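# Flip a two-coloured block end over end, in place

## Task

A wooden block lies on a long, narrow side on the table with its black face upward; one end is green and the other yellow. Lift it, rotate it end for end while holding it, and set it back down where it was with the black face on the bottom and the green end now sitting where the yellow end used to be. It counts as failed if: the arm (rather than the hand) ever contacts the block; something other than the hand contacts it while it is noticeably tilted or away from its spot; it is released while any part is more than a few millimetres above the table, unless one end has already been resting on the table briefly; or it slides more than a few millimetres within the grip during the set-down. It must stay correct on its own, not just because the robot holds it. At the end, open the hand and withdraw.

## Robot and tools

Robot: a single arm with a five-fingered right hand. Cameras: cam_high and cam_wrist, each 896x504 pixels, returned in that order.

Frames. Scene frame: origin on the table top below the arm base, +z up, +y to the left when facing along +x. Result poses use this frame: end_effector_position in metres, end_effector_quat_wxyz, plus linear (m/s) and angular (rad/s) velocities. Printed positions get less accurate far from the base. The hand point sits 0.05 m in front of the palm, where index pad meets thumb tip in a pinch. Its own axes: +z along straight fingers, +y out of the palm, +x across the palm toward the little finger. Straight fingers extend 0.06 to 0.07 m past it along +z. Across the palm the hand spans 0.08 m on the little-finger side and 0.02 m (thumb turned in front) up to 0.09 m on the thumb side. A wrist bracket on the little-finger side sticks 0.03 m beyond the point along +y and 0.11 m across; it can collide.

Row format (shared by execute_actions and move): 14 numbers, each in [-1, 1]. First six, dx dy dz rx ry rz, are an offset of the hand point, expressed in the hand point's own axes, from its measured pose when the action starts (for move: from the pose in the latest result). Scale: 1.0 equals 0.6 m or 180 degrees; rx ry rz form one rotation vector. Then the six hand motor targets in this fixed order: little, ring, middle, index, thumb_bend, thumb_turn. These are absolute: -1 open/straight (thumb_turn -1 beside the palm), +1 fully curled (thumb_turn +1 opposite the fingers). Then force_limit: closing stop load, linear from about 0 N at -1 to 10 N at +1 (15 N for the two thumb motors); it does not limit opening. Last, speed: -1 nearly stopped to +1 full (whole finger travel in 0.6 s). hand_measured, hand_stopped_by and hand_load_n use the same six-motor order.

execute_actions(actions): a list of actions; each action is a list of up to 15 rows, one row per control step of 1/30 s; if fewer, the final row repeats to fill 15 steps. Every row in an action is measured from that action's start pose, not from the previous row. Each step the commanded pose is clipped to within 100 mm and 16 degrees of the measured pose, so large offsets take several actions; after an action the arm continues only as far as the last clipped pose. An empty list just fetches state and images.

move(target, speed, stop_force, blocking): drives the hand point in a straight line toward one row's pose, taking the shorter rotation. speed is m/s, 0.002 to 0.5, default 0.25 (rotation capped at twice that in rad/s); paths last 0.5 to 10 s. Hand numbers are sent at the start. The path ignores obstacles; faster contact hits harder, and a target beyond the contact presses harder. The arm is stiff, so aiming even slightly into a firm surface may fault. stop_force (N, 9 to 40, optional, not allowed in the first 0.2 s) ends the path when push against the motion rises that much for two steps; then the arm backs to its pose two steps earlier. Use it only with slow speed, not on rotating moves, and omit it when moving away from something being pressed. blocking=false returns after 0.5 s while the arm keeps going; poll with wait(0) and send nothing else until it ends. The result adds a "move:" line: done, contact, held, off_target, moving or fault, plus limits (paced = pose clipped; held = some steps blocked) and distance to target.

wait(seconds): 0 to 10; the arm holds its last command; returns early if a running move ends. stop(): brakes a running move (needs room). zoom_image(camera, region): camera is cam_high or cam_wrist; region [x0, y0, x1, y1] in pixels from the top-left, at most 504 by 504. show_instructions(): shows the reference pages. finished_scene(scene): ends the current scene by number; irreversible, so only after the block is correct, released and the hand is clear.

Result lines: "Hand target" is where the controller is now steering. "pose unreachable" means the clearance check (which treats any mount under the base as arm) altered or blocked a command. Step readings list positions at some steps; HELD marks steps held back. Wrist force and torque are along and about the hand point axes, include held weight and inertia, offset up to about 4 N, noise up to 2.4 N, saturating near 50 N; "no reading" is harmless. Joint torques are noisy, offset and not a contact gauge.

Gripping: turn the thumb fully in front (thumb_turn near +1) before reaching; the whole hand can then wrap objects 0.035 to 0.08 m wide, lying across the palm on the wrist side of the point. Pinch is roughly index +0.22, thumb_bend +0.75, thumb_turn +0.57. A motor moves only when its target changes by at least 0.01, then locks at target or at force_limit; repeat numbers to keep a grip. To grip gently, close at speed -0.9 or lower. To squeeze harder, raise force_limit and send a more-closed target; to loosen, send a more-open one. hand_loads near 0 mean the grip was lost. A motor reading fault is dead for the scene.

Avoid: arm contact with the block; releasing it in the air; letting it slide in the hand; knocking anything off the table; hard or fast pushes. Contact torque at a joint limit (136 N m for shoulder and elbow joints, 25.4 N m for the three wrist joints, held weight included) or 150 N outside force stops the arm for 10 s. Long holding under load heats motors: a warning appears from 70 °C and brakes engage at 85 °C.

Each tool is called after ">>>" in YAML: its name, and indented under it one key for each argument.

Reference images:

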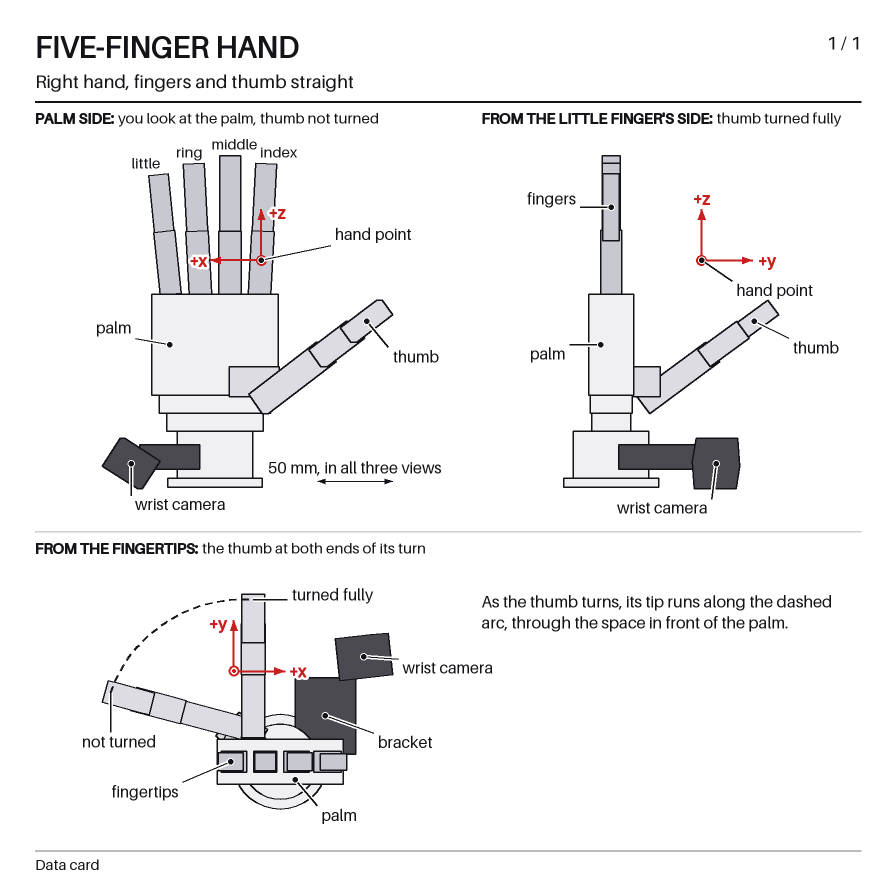

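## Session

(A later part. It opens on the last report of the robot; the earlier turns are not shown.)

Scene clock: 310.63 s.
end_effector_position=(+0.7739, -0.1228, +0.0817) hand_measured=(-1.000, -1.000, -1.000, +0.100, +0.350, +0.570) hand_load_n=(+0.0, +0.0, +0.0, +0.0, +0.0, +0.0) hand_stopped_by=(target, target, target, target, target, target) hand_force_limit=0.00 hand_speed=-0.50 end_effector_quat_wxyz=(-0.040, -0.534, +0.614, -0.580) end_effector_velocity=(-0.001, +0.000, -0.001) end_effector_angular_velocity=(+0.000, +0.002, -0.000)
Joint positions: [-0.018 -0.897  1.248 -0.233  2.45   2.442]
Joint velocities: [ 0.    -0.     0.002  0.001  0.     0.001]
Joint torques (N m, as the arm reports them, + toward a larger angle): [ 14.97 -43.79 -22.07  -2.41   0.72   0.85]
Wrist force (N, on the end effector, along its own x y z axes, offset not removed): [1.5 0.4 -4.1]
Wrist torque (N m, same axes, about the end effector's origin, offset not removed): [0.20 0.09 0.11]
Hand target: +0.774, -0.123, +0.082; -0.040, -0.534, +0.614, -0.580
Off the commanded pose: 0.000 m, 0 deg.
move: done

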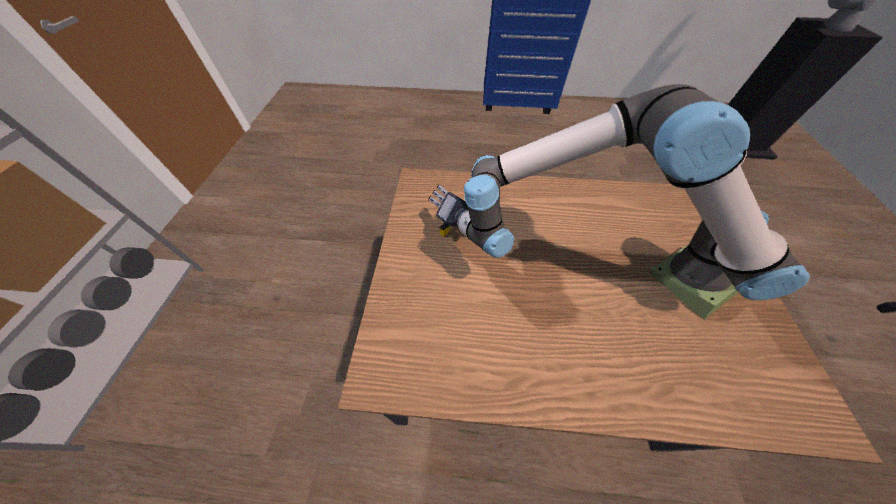

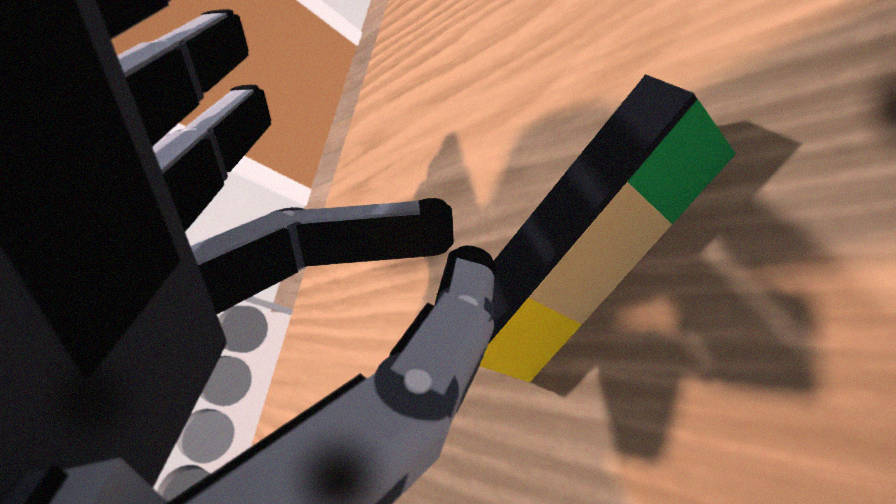

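>>> move:
  target: [0,0,0,0,0,0,-1,-1,-1,-0.8,0.5,0.57,1,0]

>>> move:
  target: [-0.0633,0.0528,0.0385,0,0,0,-1,-1,-1,-0.8,0.5,0.57,1,0]
  speed: 0.03

>>> move:
  target: [0,0,0,0,0,0,-1,-1,-1,0.5,0.5,0.57,-0.7,-0.85]

Scene clock: 316.73 s.
end_effector_position=(+0.7739, -0.1228, +0.0817) hand_measured=(-1.000, -1.000, -1.000, -0.800, +0.500, +0.570) hand_load_n=(+0.0, +0.0, +0.0, +0.0, +0.0, +0.0) hand_stopped_by=(target, target, target, target, target, target) hand_force_limit=1.00 hand_speed=0.00 end_effector_quat_wxyz=(-0.040, -0.534, +0.614, -0.580) end_effector_velocity=(-0.000, -0.000, +0.000) end_effector_angular_velocity=(-0.001, +0.002, +0.000)
Joint positions: [-0.018 -0.897  1.248 -0.233  2.45   2.442]
Joint velocities: [ 0.    -0.     0.     0.001  0.    -0.002]
Joint torques (N m, as the arm reports them, + toward a larger angle): [  7.08 -43.83  -8.41  -2.12  -1.55  -1.02]
Wrist force (N, on the end effector, along its own x y z axes, offset not removed): [-1.1 0.6 0.1]
Wrist torque (N m, same axes, about the end effector's origin, offset not removed): [-0.14 0.25 0.15]
Hand target: +0.774, -0.123, +0.082; -0.040, -0.534, +0.614, -0.580
Off the commanded pose: 0.000 m, 0 deg.
move: done

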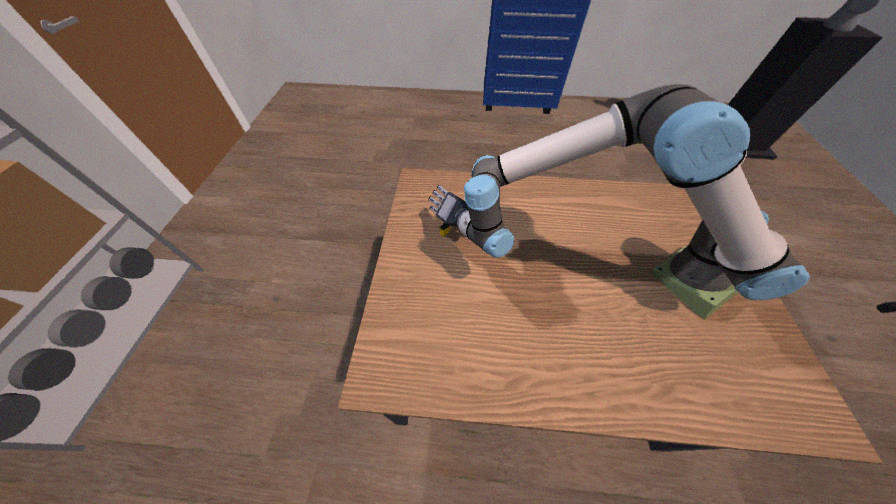

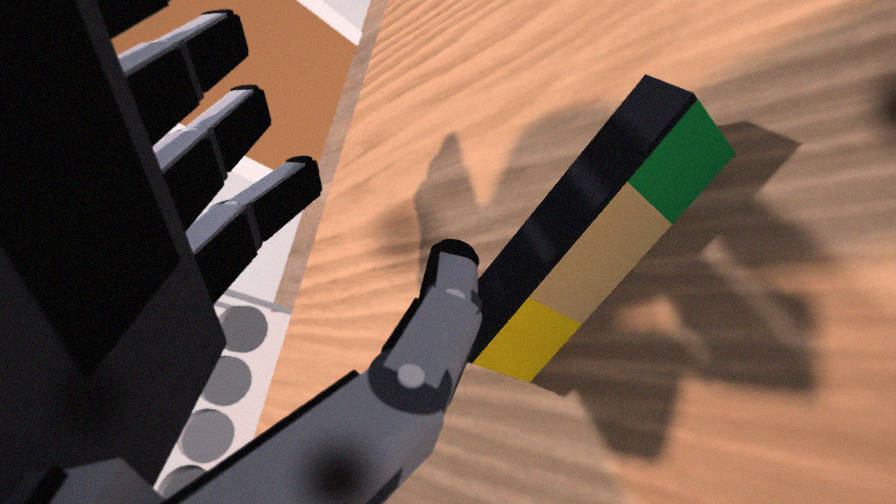

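Scene clock: 318.87 s.
end_effector_position=(+0.7809, -0.1247, +0.0277) hand_measured=(-1.000, -1.000, -1.000, -0.800, +0.500, +0.570) hand_load_n=(+0.0, +0.0, +0.0, +0.0, +0.0, +0.0) hand_stopped_by=(target, target, target, target, target, target) hand_force_limit=1.00 hand_speed=0.00 end_effector_quat_wxyz=(-0.040, -0.534, +0.614, -0.580) end_effector_velocity=(+0.001, -0.000, -0.001) end_effector_angular_velocity=(+0.000, -0.002, -0.001)
Joint positions: [-0.037 -0.82   1.252 -0.317  2.431  2.439]
Joint velocities: [-0.001  0.002 -0.001 -0.003 -0.001  0.   ]
Joint torques (N m, as the arm reports them, + toward a larger angle): [  4.36 -45.64 -31.    -2.21  -1.76  -1.44]
Wrist force (N, on the end effector, along its own x y z axes, offset not removed): [-2.5 2.1 -1.5]
Wrist torque (N m, same axes, about the end effector's origin, offset not removed): [0.26 0.62 0.04]
Hand target: +0.781, -0.125, +0.028; -0.040, -0.534, +0.614, -0.580
Off the commanded pose: 0.000 m, 0 deg.
move: done

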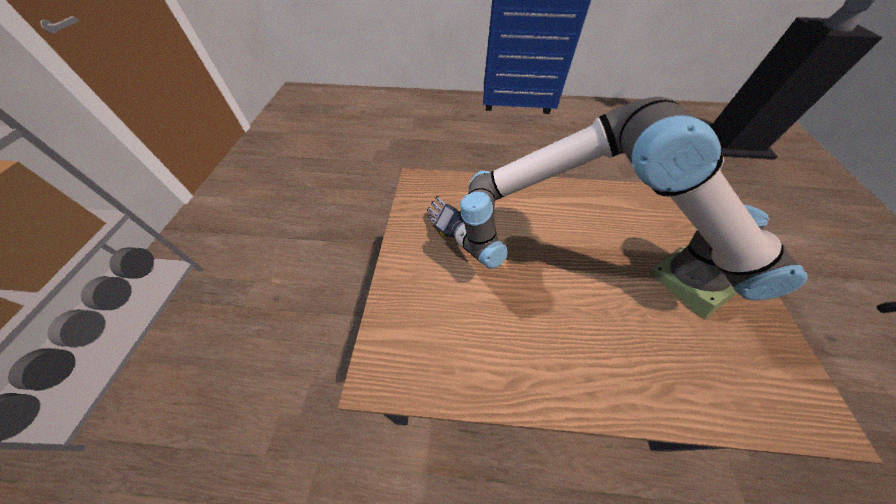

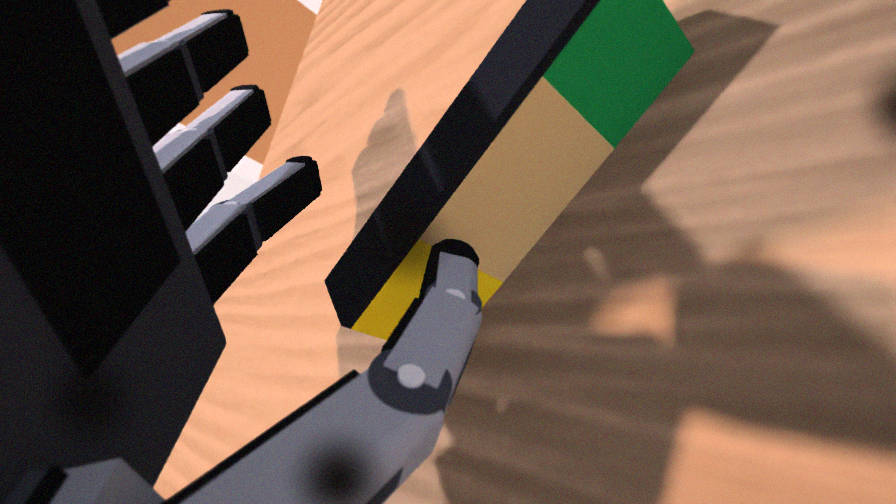

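Scene clock: 322.17 s.
end_effector_position=(+0.7809, -0.1247, +0.0277) hand_measured=(-1.000, -1.000, -1.000, -0.044, +0.500, +0.570) hand_load_n=(+0.0, +0.0, +0.0, +2.0, +0.5, +0.0) hand_stopped_by=(target, target, target, force, target, target) hand_force_limit=-0.70 hand_speed=-0.85 end_effector_quat_wxyz=(-0.040, -0.534, +0.614, -0.580) end_effector_velocity=(+0.000, +0.000, +0.000) end_effector_angular_velocity=(-0.000, -0.000, -0.000)
Joint positions: [-0.037 -0.82   1.252 -0.317  2.431  2.439]
Joint velocities: [ 0.     0.    -0.    -0.     0.001  0.   ]
Joint torques (N m, as the arm reports them, + toward a larger angle): [ 18.64 -64.01 -16.25   1.66   1.48  -0.28]
Wrist force (N, on the end effector, along its own x y z axes, offset not removed): [2.2 3.0 -1.9]
Wrist torque (N m, same axes, about the end effector's origin, offset not removed): [0.59 -0.34 0.48]
Hand target: +0.781, -0.125, +0.028; -0.040, -0.534, +0.614, -0.580
Off the commanded pose: 0.000 m, 0 deg.
move: done

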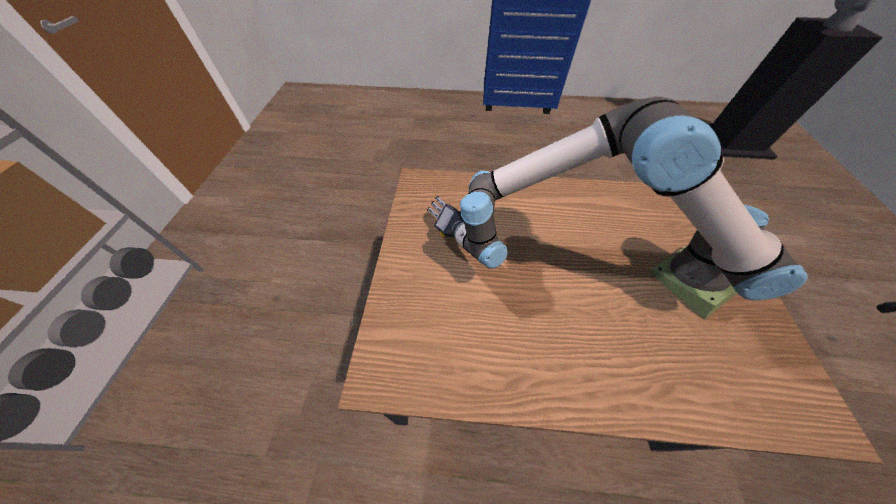

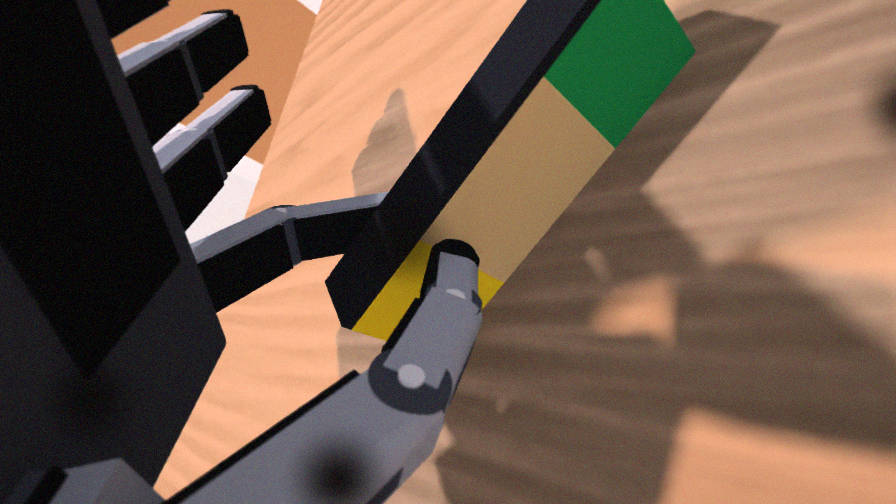

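Already pinched. Squeeze and test-lift.

>>> move:
  target: [0,0,0,0,0,0,-1,-1,-1,0.4,0.5,0.57,1,-0.9]

>>> move:
  target: [0.0034,-0.0034,-0.0016,0,0,0,-1,-1,-1,0.4,0.5,0.57,1,-0.9]
  speed: 0.004

Scene clock: 324.60 s.
end_effector_position=(+0.7809, -0.1247, +0.0277) hand_measured=(-1.000, -1.000, -1.000, -0.020, +0.498, +0.570) hand_load_n=(+0.0, +0.0, +0.0, +9.5, +2.5, -1.0) hand_stopped_by=(target, target, target, force, target, target) hand_force_limit=1.00 hand_speed=-0.90 end_effector_quat_wxyz=(-0.040, -0.534, +0.614, -0.580) end_effector_velocity=(-0.000, -0.000, +0.000) end_effector_angular_velocity=(-0.001, +0.002, +0.001)
Joint positions: [-0.037 -0.82   1.252 -0.317  2.431  2.439]
Joint velocities: [ 0.    -0.    -0.001  0.002  0.    -0.001]
Joint torques (N m, as the arm reports them, + toward a larger angle): [ 16.98 -62.25  -9.71   1.71   1.45   0.54]
Wrist force (N, on the end effector, along its own x y z axes, offset not removed): [0.7 -4.0 -4.3]
Wrist torque (N m, same axes, about the end effector's origin, offset not removed): [-0.25 0.44 0.32]
Hand target: +0.781, -0.125, +0.028; -0.040, -0.534, +0.614, -0.580
Off the commanded pose: 0.000 m, 0 deg.
move: done

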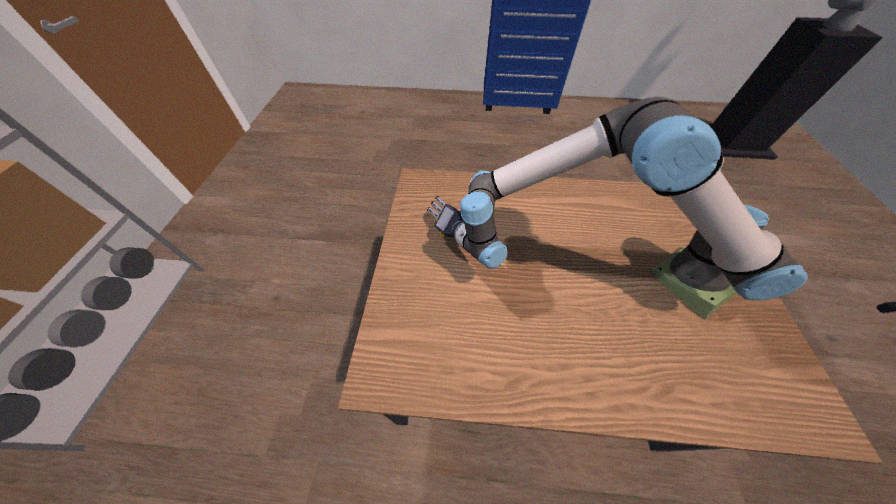

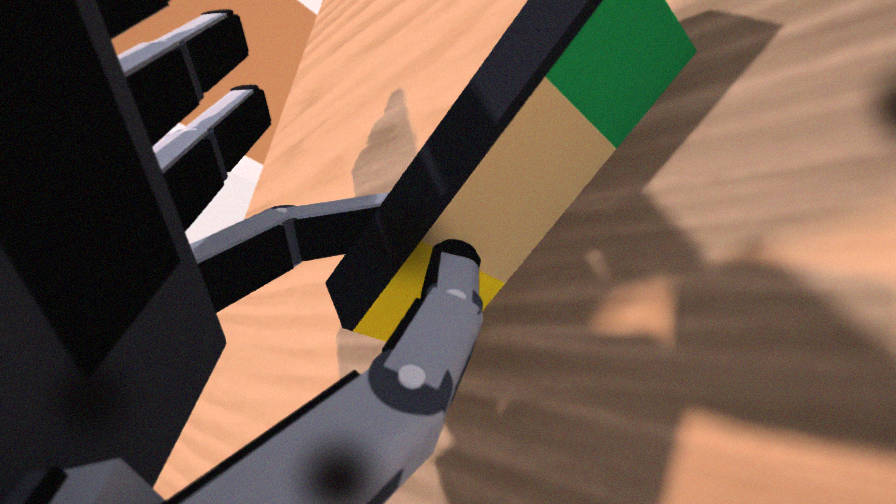

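Scene clock: 325.57 s.
end_effector_position=(+0.7810, -0.1248, +0.0307) hand_measured=(-1.000, -1.000, -1.000, -0.020, +0.498, +0.570) hand_load_n=(+0.0, +0.0, +0.0, +9.0, +4.0, -0.5) hand_stopped_by=(target, target, target, force, target, target) hand_force_limit=1.00 hand_speed=-0.90 end_effector_quat_wxyz=(-0.040, -0.534, +0.614, -0.580) end_effector_velocity=(-0.000, -0.000, +0.001) end_effector_angular_velocity=(-0.001, +0.001, +0.000)
Joint positions: [-0.036 -0.824  1.25  -0.311  2.432  2.439]
Joint velocities: [-0.    -0.001  0.     0.001 -0.    -0.001]
Joint torques (N m, as the arm reports them, + toward a larger angle): [ 17.37 -66.34 -29.99   2.19   1.75   1.5 ]
Wrist force (N, on the end effector, along its own x y z axes, offset not removed): [5.1 -2.4 0.4]
Wrist torque (N m, same axes, about the end effector's origin, offset not removed): [-0.14 -0.72 0.41]
Hand target: +0.781, -0.125, +0.031; -0.040, -0.534, +0.614, -0.580
Off the commanded pose: 0.000 m, 0 deg.
move: done

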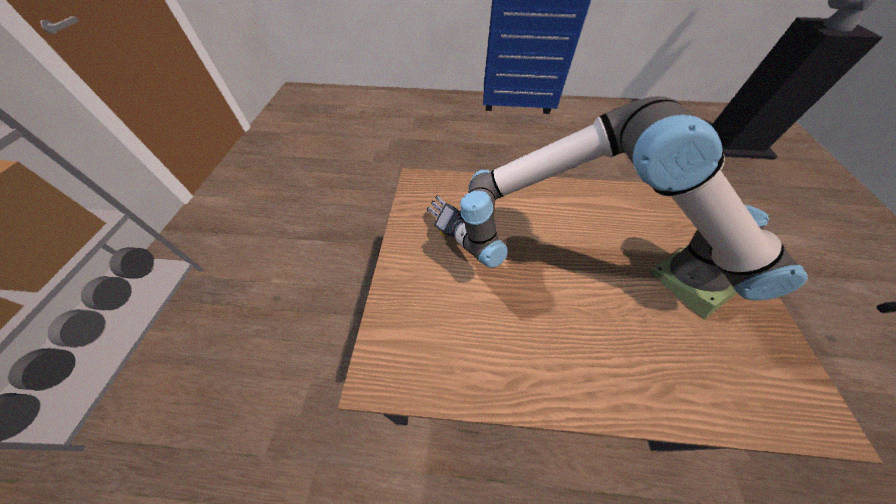

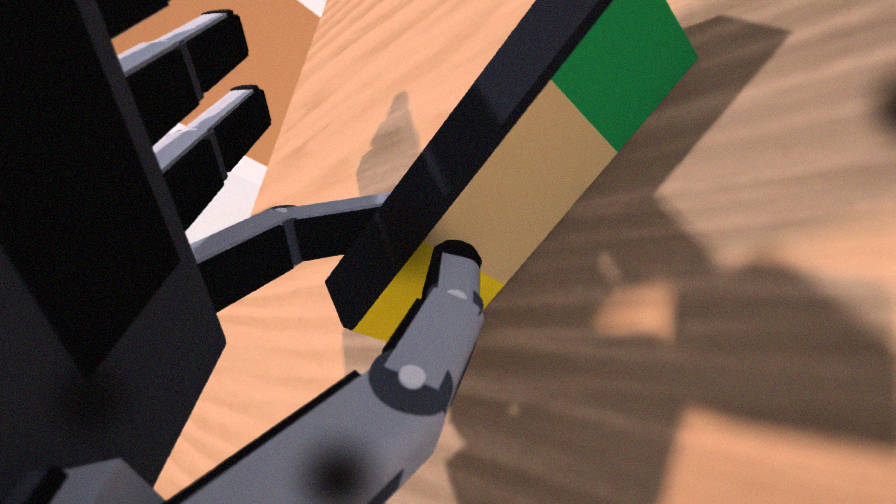

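>>> move:
  target: [0,0,0,0,0,0,-1,-1,-1,0.4,0.54,0.57,1,-0.95]

>>> move:
  target: [0.0022,-0.0022,-0.0011,0,0,0,-1,-1,-1,0.4,0.54,0.57,1,-0.95]
  speed: 0.003

Scene clock: 328.73 s.
end_effector_position=(+0.7810, -0.1248, +0.0308) hand_measured=(-1.000, -1.000, -1.000, -0.022, +0.534, +0.570) hand_load_n=(+0.0, +0.0, +0.0, +11.5, +5.5, -1.0) hand_stopped_by=(target, target, target, force, target, target) hand_force_limit=1.00 hand_speed=-0.95 end_effector_quat_wxyz=(-0.040, -0.534, +0.614, -0.580) end_effector_velocity=(+0.001, -0.000, +0.000) end_effector_angular_velocity=(-0.000, -0.001, +0.000)
Joint positions: [-0.036 -0.824  1.25  -0.311  2.432  2.439]
Joint velocities: [ 0.     0.    -0.001 -0.    -0.    -0.   ]
Joint torques (N m, as the arm reports them, + toward a larger angle): [ 14.99 -44.49 -22.63  -2.21   0.54   1.49]
Wrist force (N, on the end effector, along its own x y z axes, offset not removed): [-2.0 -1.5 -3.1]
Wrist torque (N m, same axes, about the end effector's origin, offset not removed): [-0.18 0.35 -0.06]
Hand target: +0.781, -0.125, +0.031; -0.040, -0.534, +0.614, -0.580
Off the commanded pose: 0.000 m, 0 deg.
move: done

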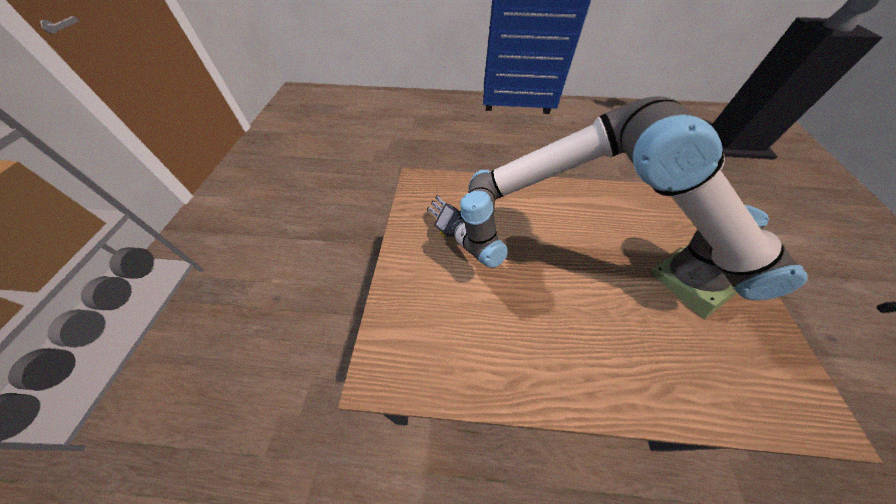

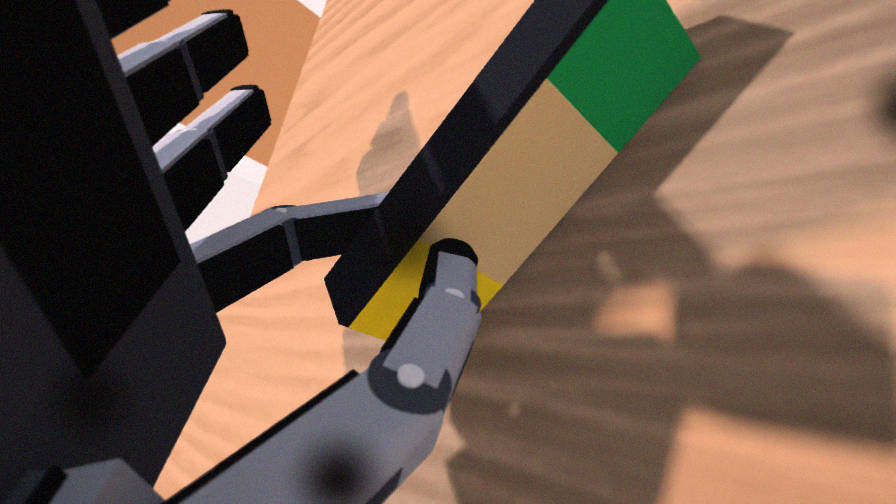

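Scene clock: 329.60 s.
end_effector_position=(+0.7809, -0.1247, +0.0327) hand_measured=(-1.000, -1.000, -1.000, -0.022, +0.532, +0.570) hand_load_n=(+0.0, +0.0, +0.0, +11.5, +5.0, -1.0) hand_stopped_by=(target, target, target, force, target, target) hand_force_limit=1.00 hand_speed=-0.95 end_effector_quat_wxyz=(-0.040, -0.534, +0.614, -0.580) end_effector_velocity=(-0.001, +0.000, -0.000) end_effector_angular_velocity=(+0.000, +0.000, -0.000)
Joint positions: [-0.036 -0.826  1.249 -0.308  2.432  2.439]
Joint velocities: [ 0.    -0.001  0.002 -0.     0.     0.   ]
Joint torques (N m, as the arm reports them, + toward a larger angle): [ 17.45 -64.45 -29.81   1.62   1.61   1.7 ]
Wrist force (N, on the end effector, along its own x y z axes, offset not removed): [2.1 1.6 -3.8]
Wrist torque (N m, same axes, about the end effector's origin, offset not removed): [0.48 -0.11 0.39]
Hand target: +0.781, -0.125, +0.033; -0.040, -0.534, +0.614, -0.580
Off the commanded pose: 0.000 m, 0 deg.
move: done

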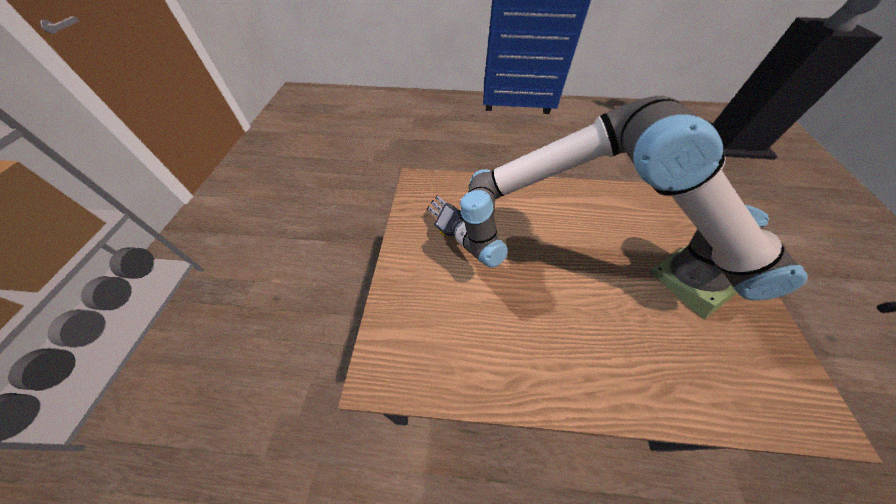

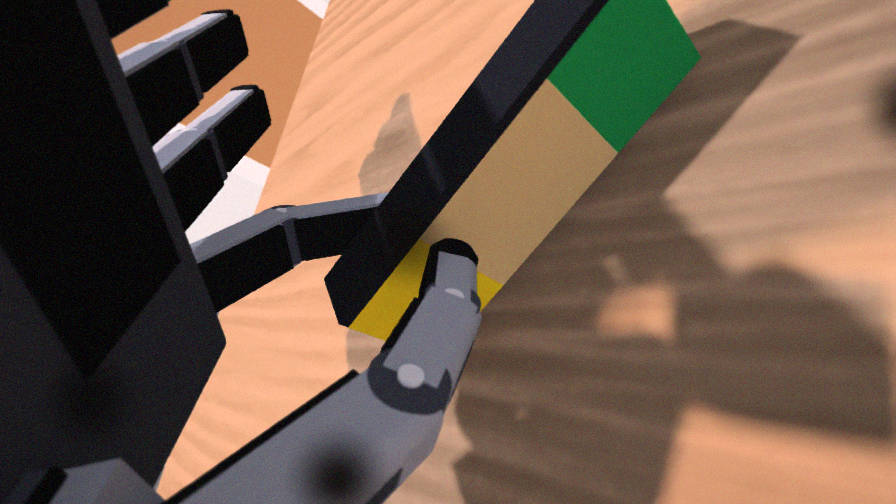

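>>> move:
  target: [0.022,-0.022,-0.011,0,0,0,-1,-1,-1,0.4,0.54,0.57,1,-0.95]
  speed: 0.01

>>> move:
  target: [0.156,-0.156,-0.076,0.186,-0.186,-0.091,-1,-1,-1,0.4,0.54,0.57,1,-0.95]
  speed: 0.1

>>> move:
  target: [0,0,0,0,0,0,-1,-1,-1,-0.04,0.54,0.57,1,-0.98]

Scene clock: 335.60 s.
end_effector_position=(+0.7808, -0.1246, +0.0524) hand_measured=(-1.000, -1.000, -1.000, -0.022, +0.532, +0.570) hand_load_n=(+0.0, +0.0, +0.0, +11.5, +5.0, -1.0) hand_stopped_by=(target, target, target, force, target, target) hand_force_limit=1.00 hand_speed=-0.95 end_effector_quat_wxyz=(-0.040, -0.534, +0.614, -0.580) end_effector_velocity=(+0.000, +0.000, +0.002) end_effector_angular_velocity=(-0.000, -0.001, +0.000)
Joint positions: [-0.029 -0.85   1.239 -0.273  2.439  2.44 ]
Joint velocities: [ 0.001 -0.002 -0.002  0.003  0.    -0.   ]
Joint torques (N m, as the arm reports them, + toward a larger angle): [ 17.12 -61.99 -32.4    1.78   1.36   1.49]
Wrist force (N, on the end effector, along its own x y z axes, offset not removed): [1.0 -1.9 -2.1]
Wrist torque (N m, same axes, about the end effector's origin, offset not removed): [-0.18 -0.11 0.12]
Hand target: +0.781, -0.125, +0.053; -0.040, -0.534, +0.614, -0.580
Off the commanded pose: 0.000 m, 0 deg.
move: done

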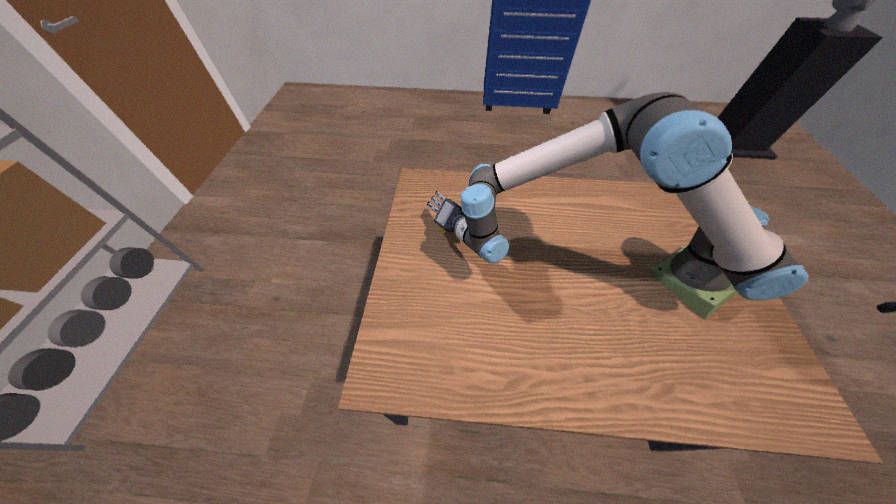

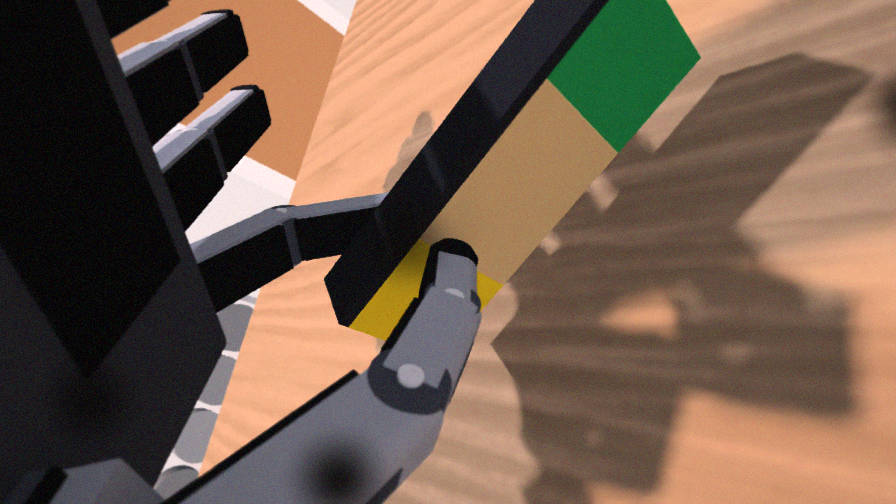

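Scene clock: 340.33 s.
end_effector_position=(+0.7809, -0.1245, +0.1922) hand_measured=(-1.000, -1.000, -1.000, -0.022, +0.532, +0.570) hand_load_n=(+0.0, +0.0, +0.0, +11.5, +5.0, -1.0) hand_stopped_by=(target, target, target, force, target, target) hand_force_limit=1.00 hand_speed=-0.95 end_effector_quat_wxyz=(-0.208, +0.744, -0.329, +0.542) end_effector_velocity=(+0.001, -0.001, +0.002) end_effector_angular_velocity=(-0.000, -0.001, +0.010)
Joint positions: [-0.282 -1.256  1.467 -0.042  1.368  2.119]
Joint velocities: [-0.005 -0.001 -0.006  0.008 -0.014 -0.004]
Joint torques (N m, as the arm reports them, + toward a larger angle): [  2.28 -54.39 -33.06   1.3   -1.86  -2.11]
Wrist force (N, on the end effector, along its own x y z axes, offset not removed): [0.8 1.9 -2.8]
Wrist torque (N m, same axes, about the end effector's origin, offset not removed): [0.34 0.14 0.64]
Hand target: +0.781, -0.125, +0.192; -0.209, +0.745, -0.329, +0.542
Off the commanded pose: 0.000 m, 0 deg.
move: done

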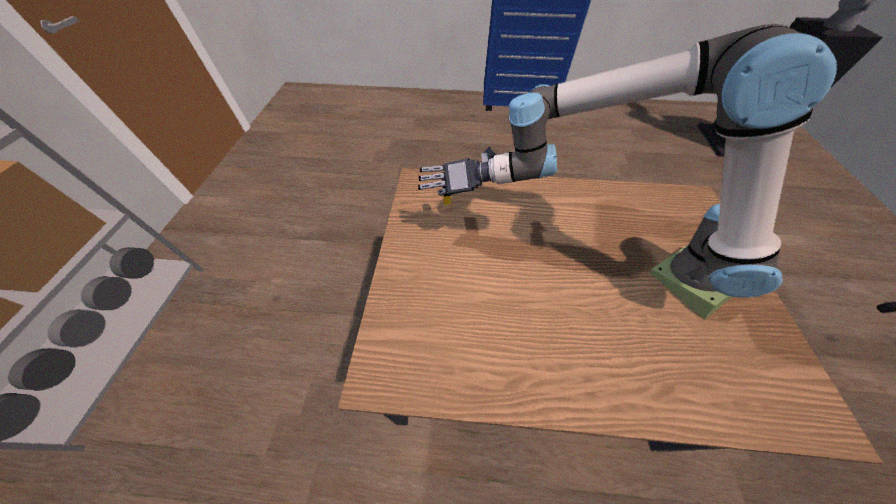

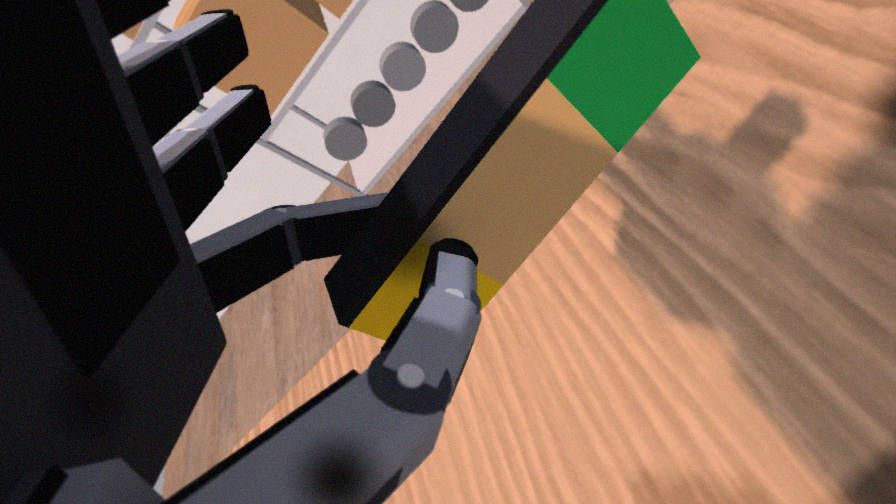

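Scene clock: 341.07 s.
end_effector_position=(+0.7809, -0.1246, +0.1922) hand_measured=(-1.000, -1.000, -1.000, -0.040, +0.532, +0.570) hand_load_n=(+0.0, +0.0, +0.0, +4.5, +2.0, +0.0) hand_stopped_by=(target, target, target, moving, target, target) hand_force_limit=1.00 hand_speed=-0.98 end_effector_quat_wxyz=(-0.208, +0.744, -0.329, +0.542) end_effector_velocity=(-0.000, -0.000, -0.001) end_effector_angular_velocity=(+0.000, +0.001, -0.001)
Joint positions: [-0.282 -1.256  1.467 -0.042  1.368  2.119]
Joint velocities: [-0.     0.     0.001 -0.001  0.001  0.   ]
Joint torques (N m, as the arm reports them, + toward a larger angle): [ 15.13 -46.39  -5.99  -2.53   0.9    1.58]
Wrist force (N, on the end effector, along its own x y z axes, offset not removed): [2.7 2.2 -2.5]
Wrist torque (N m, same axes, about the end effector's origin, offset not removed): [0.23 -0.09 0.33]
Hand target: +0.781, -0.125, +0.192; -0.208, +0.744, -0.329, +0.542
Off the commanded pose: 0.000 m, 0 deg.
move: done

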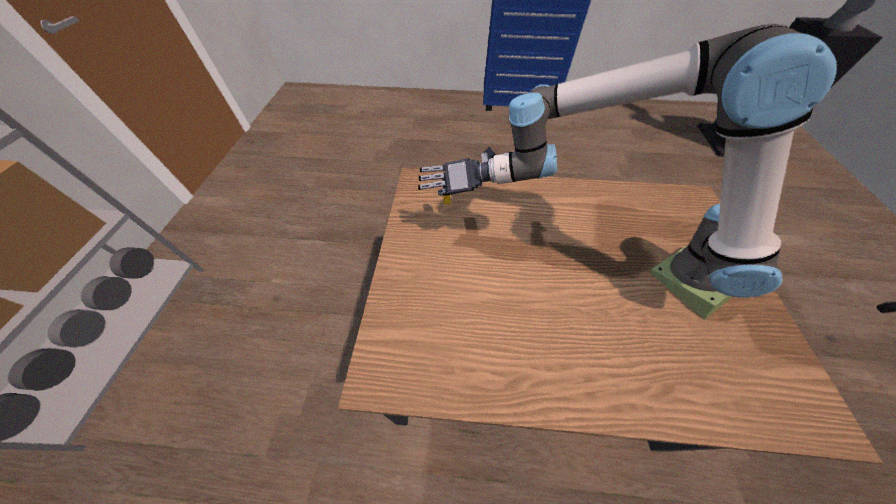

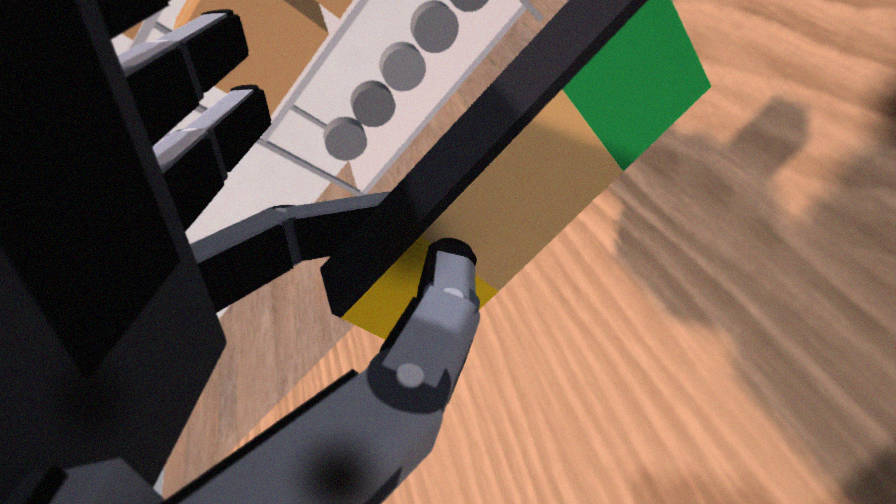

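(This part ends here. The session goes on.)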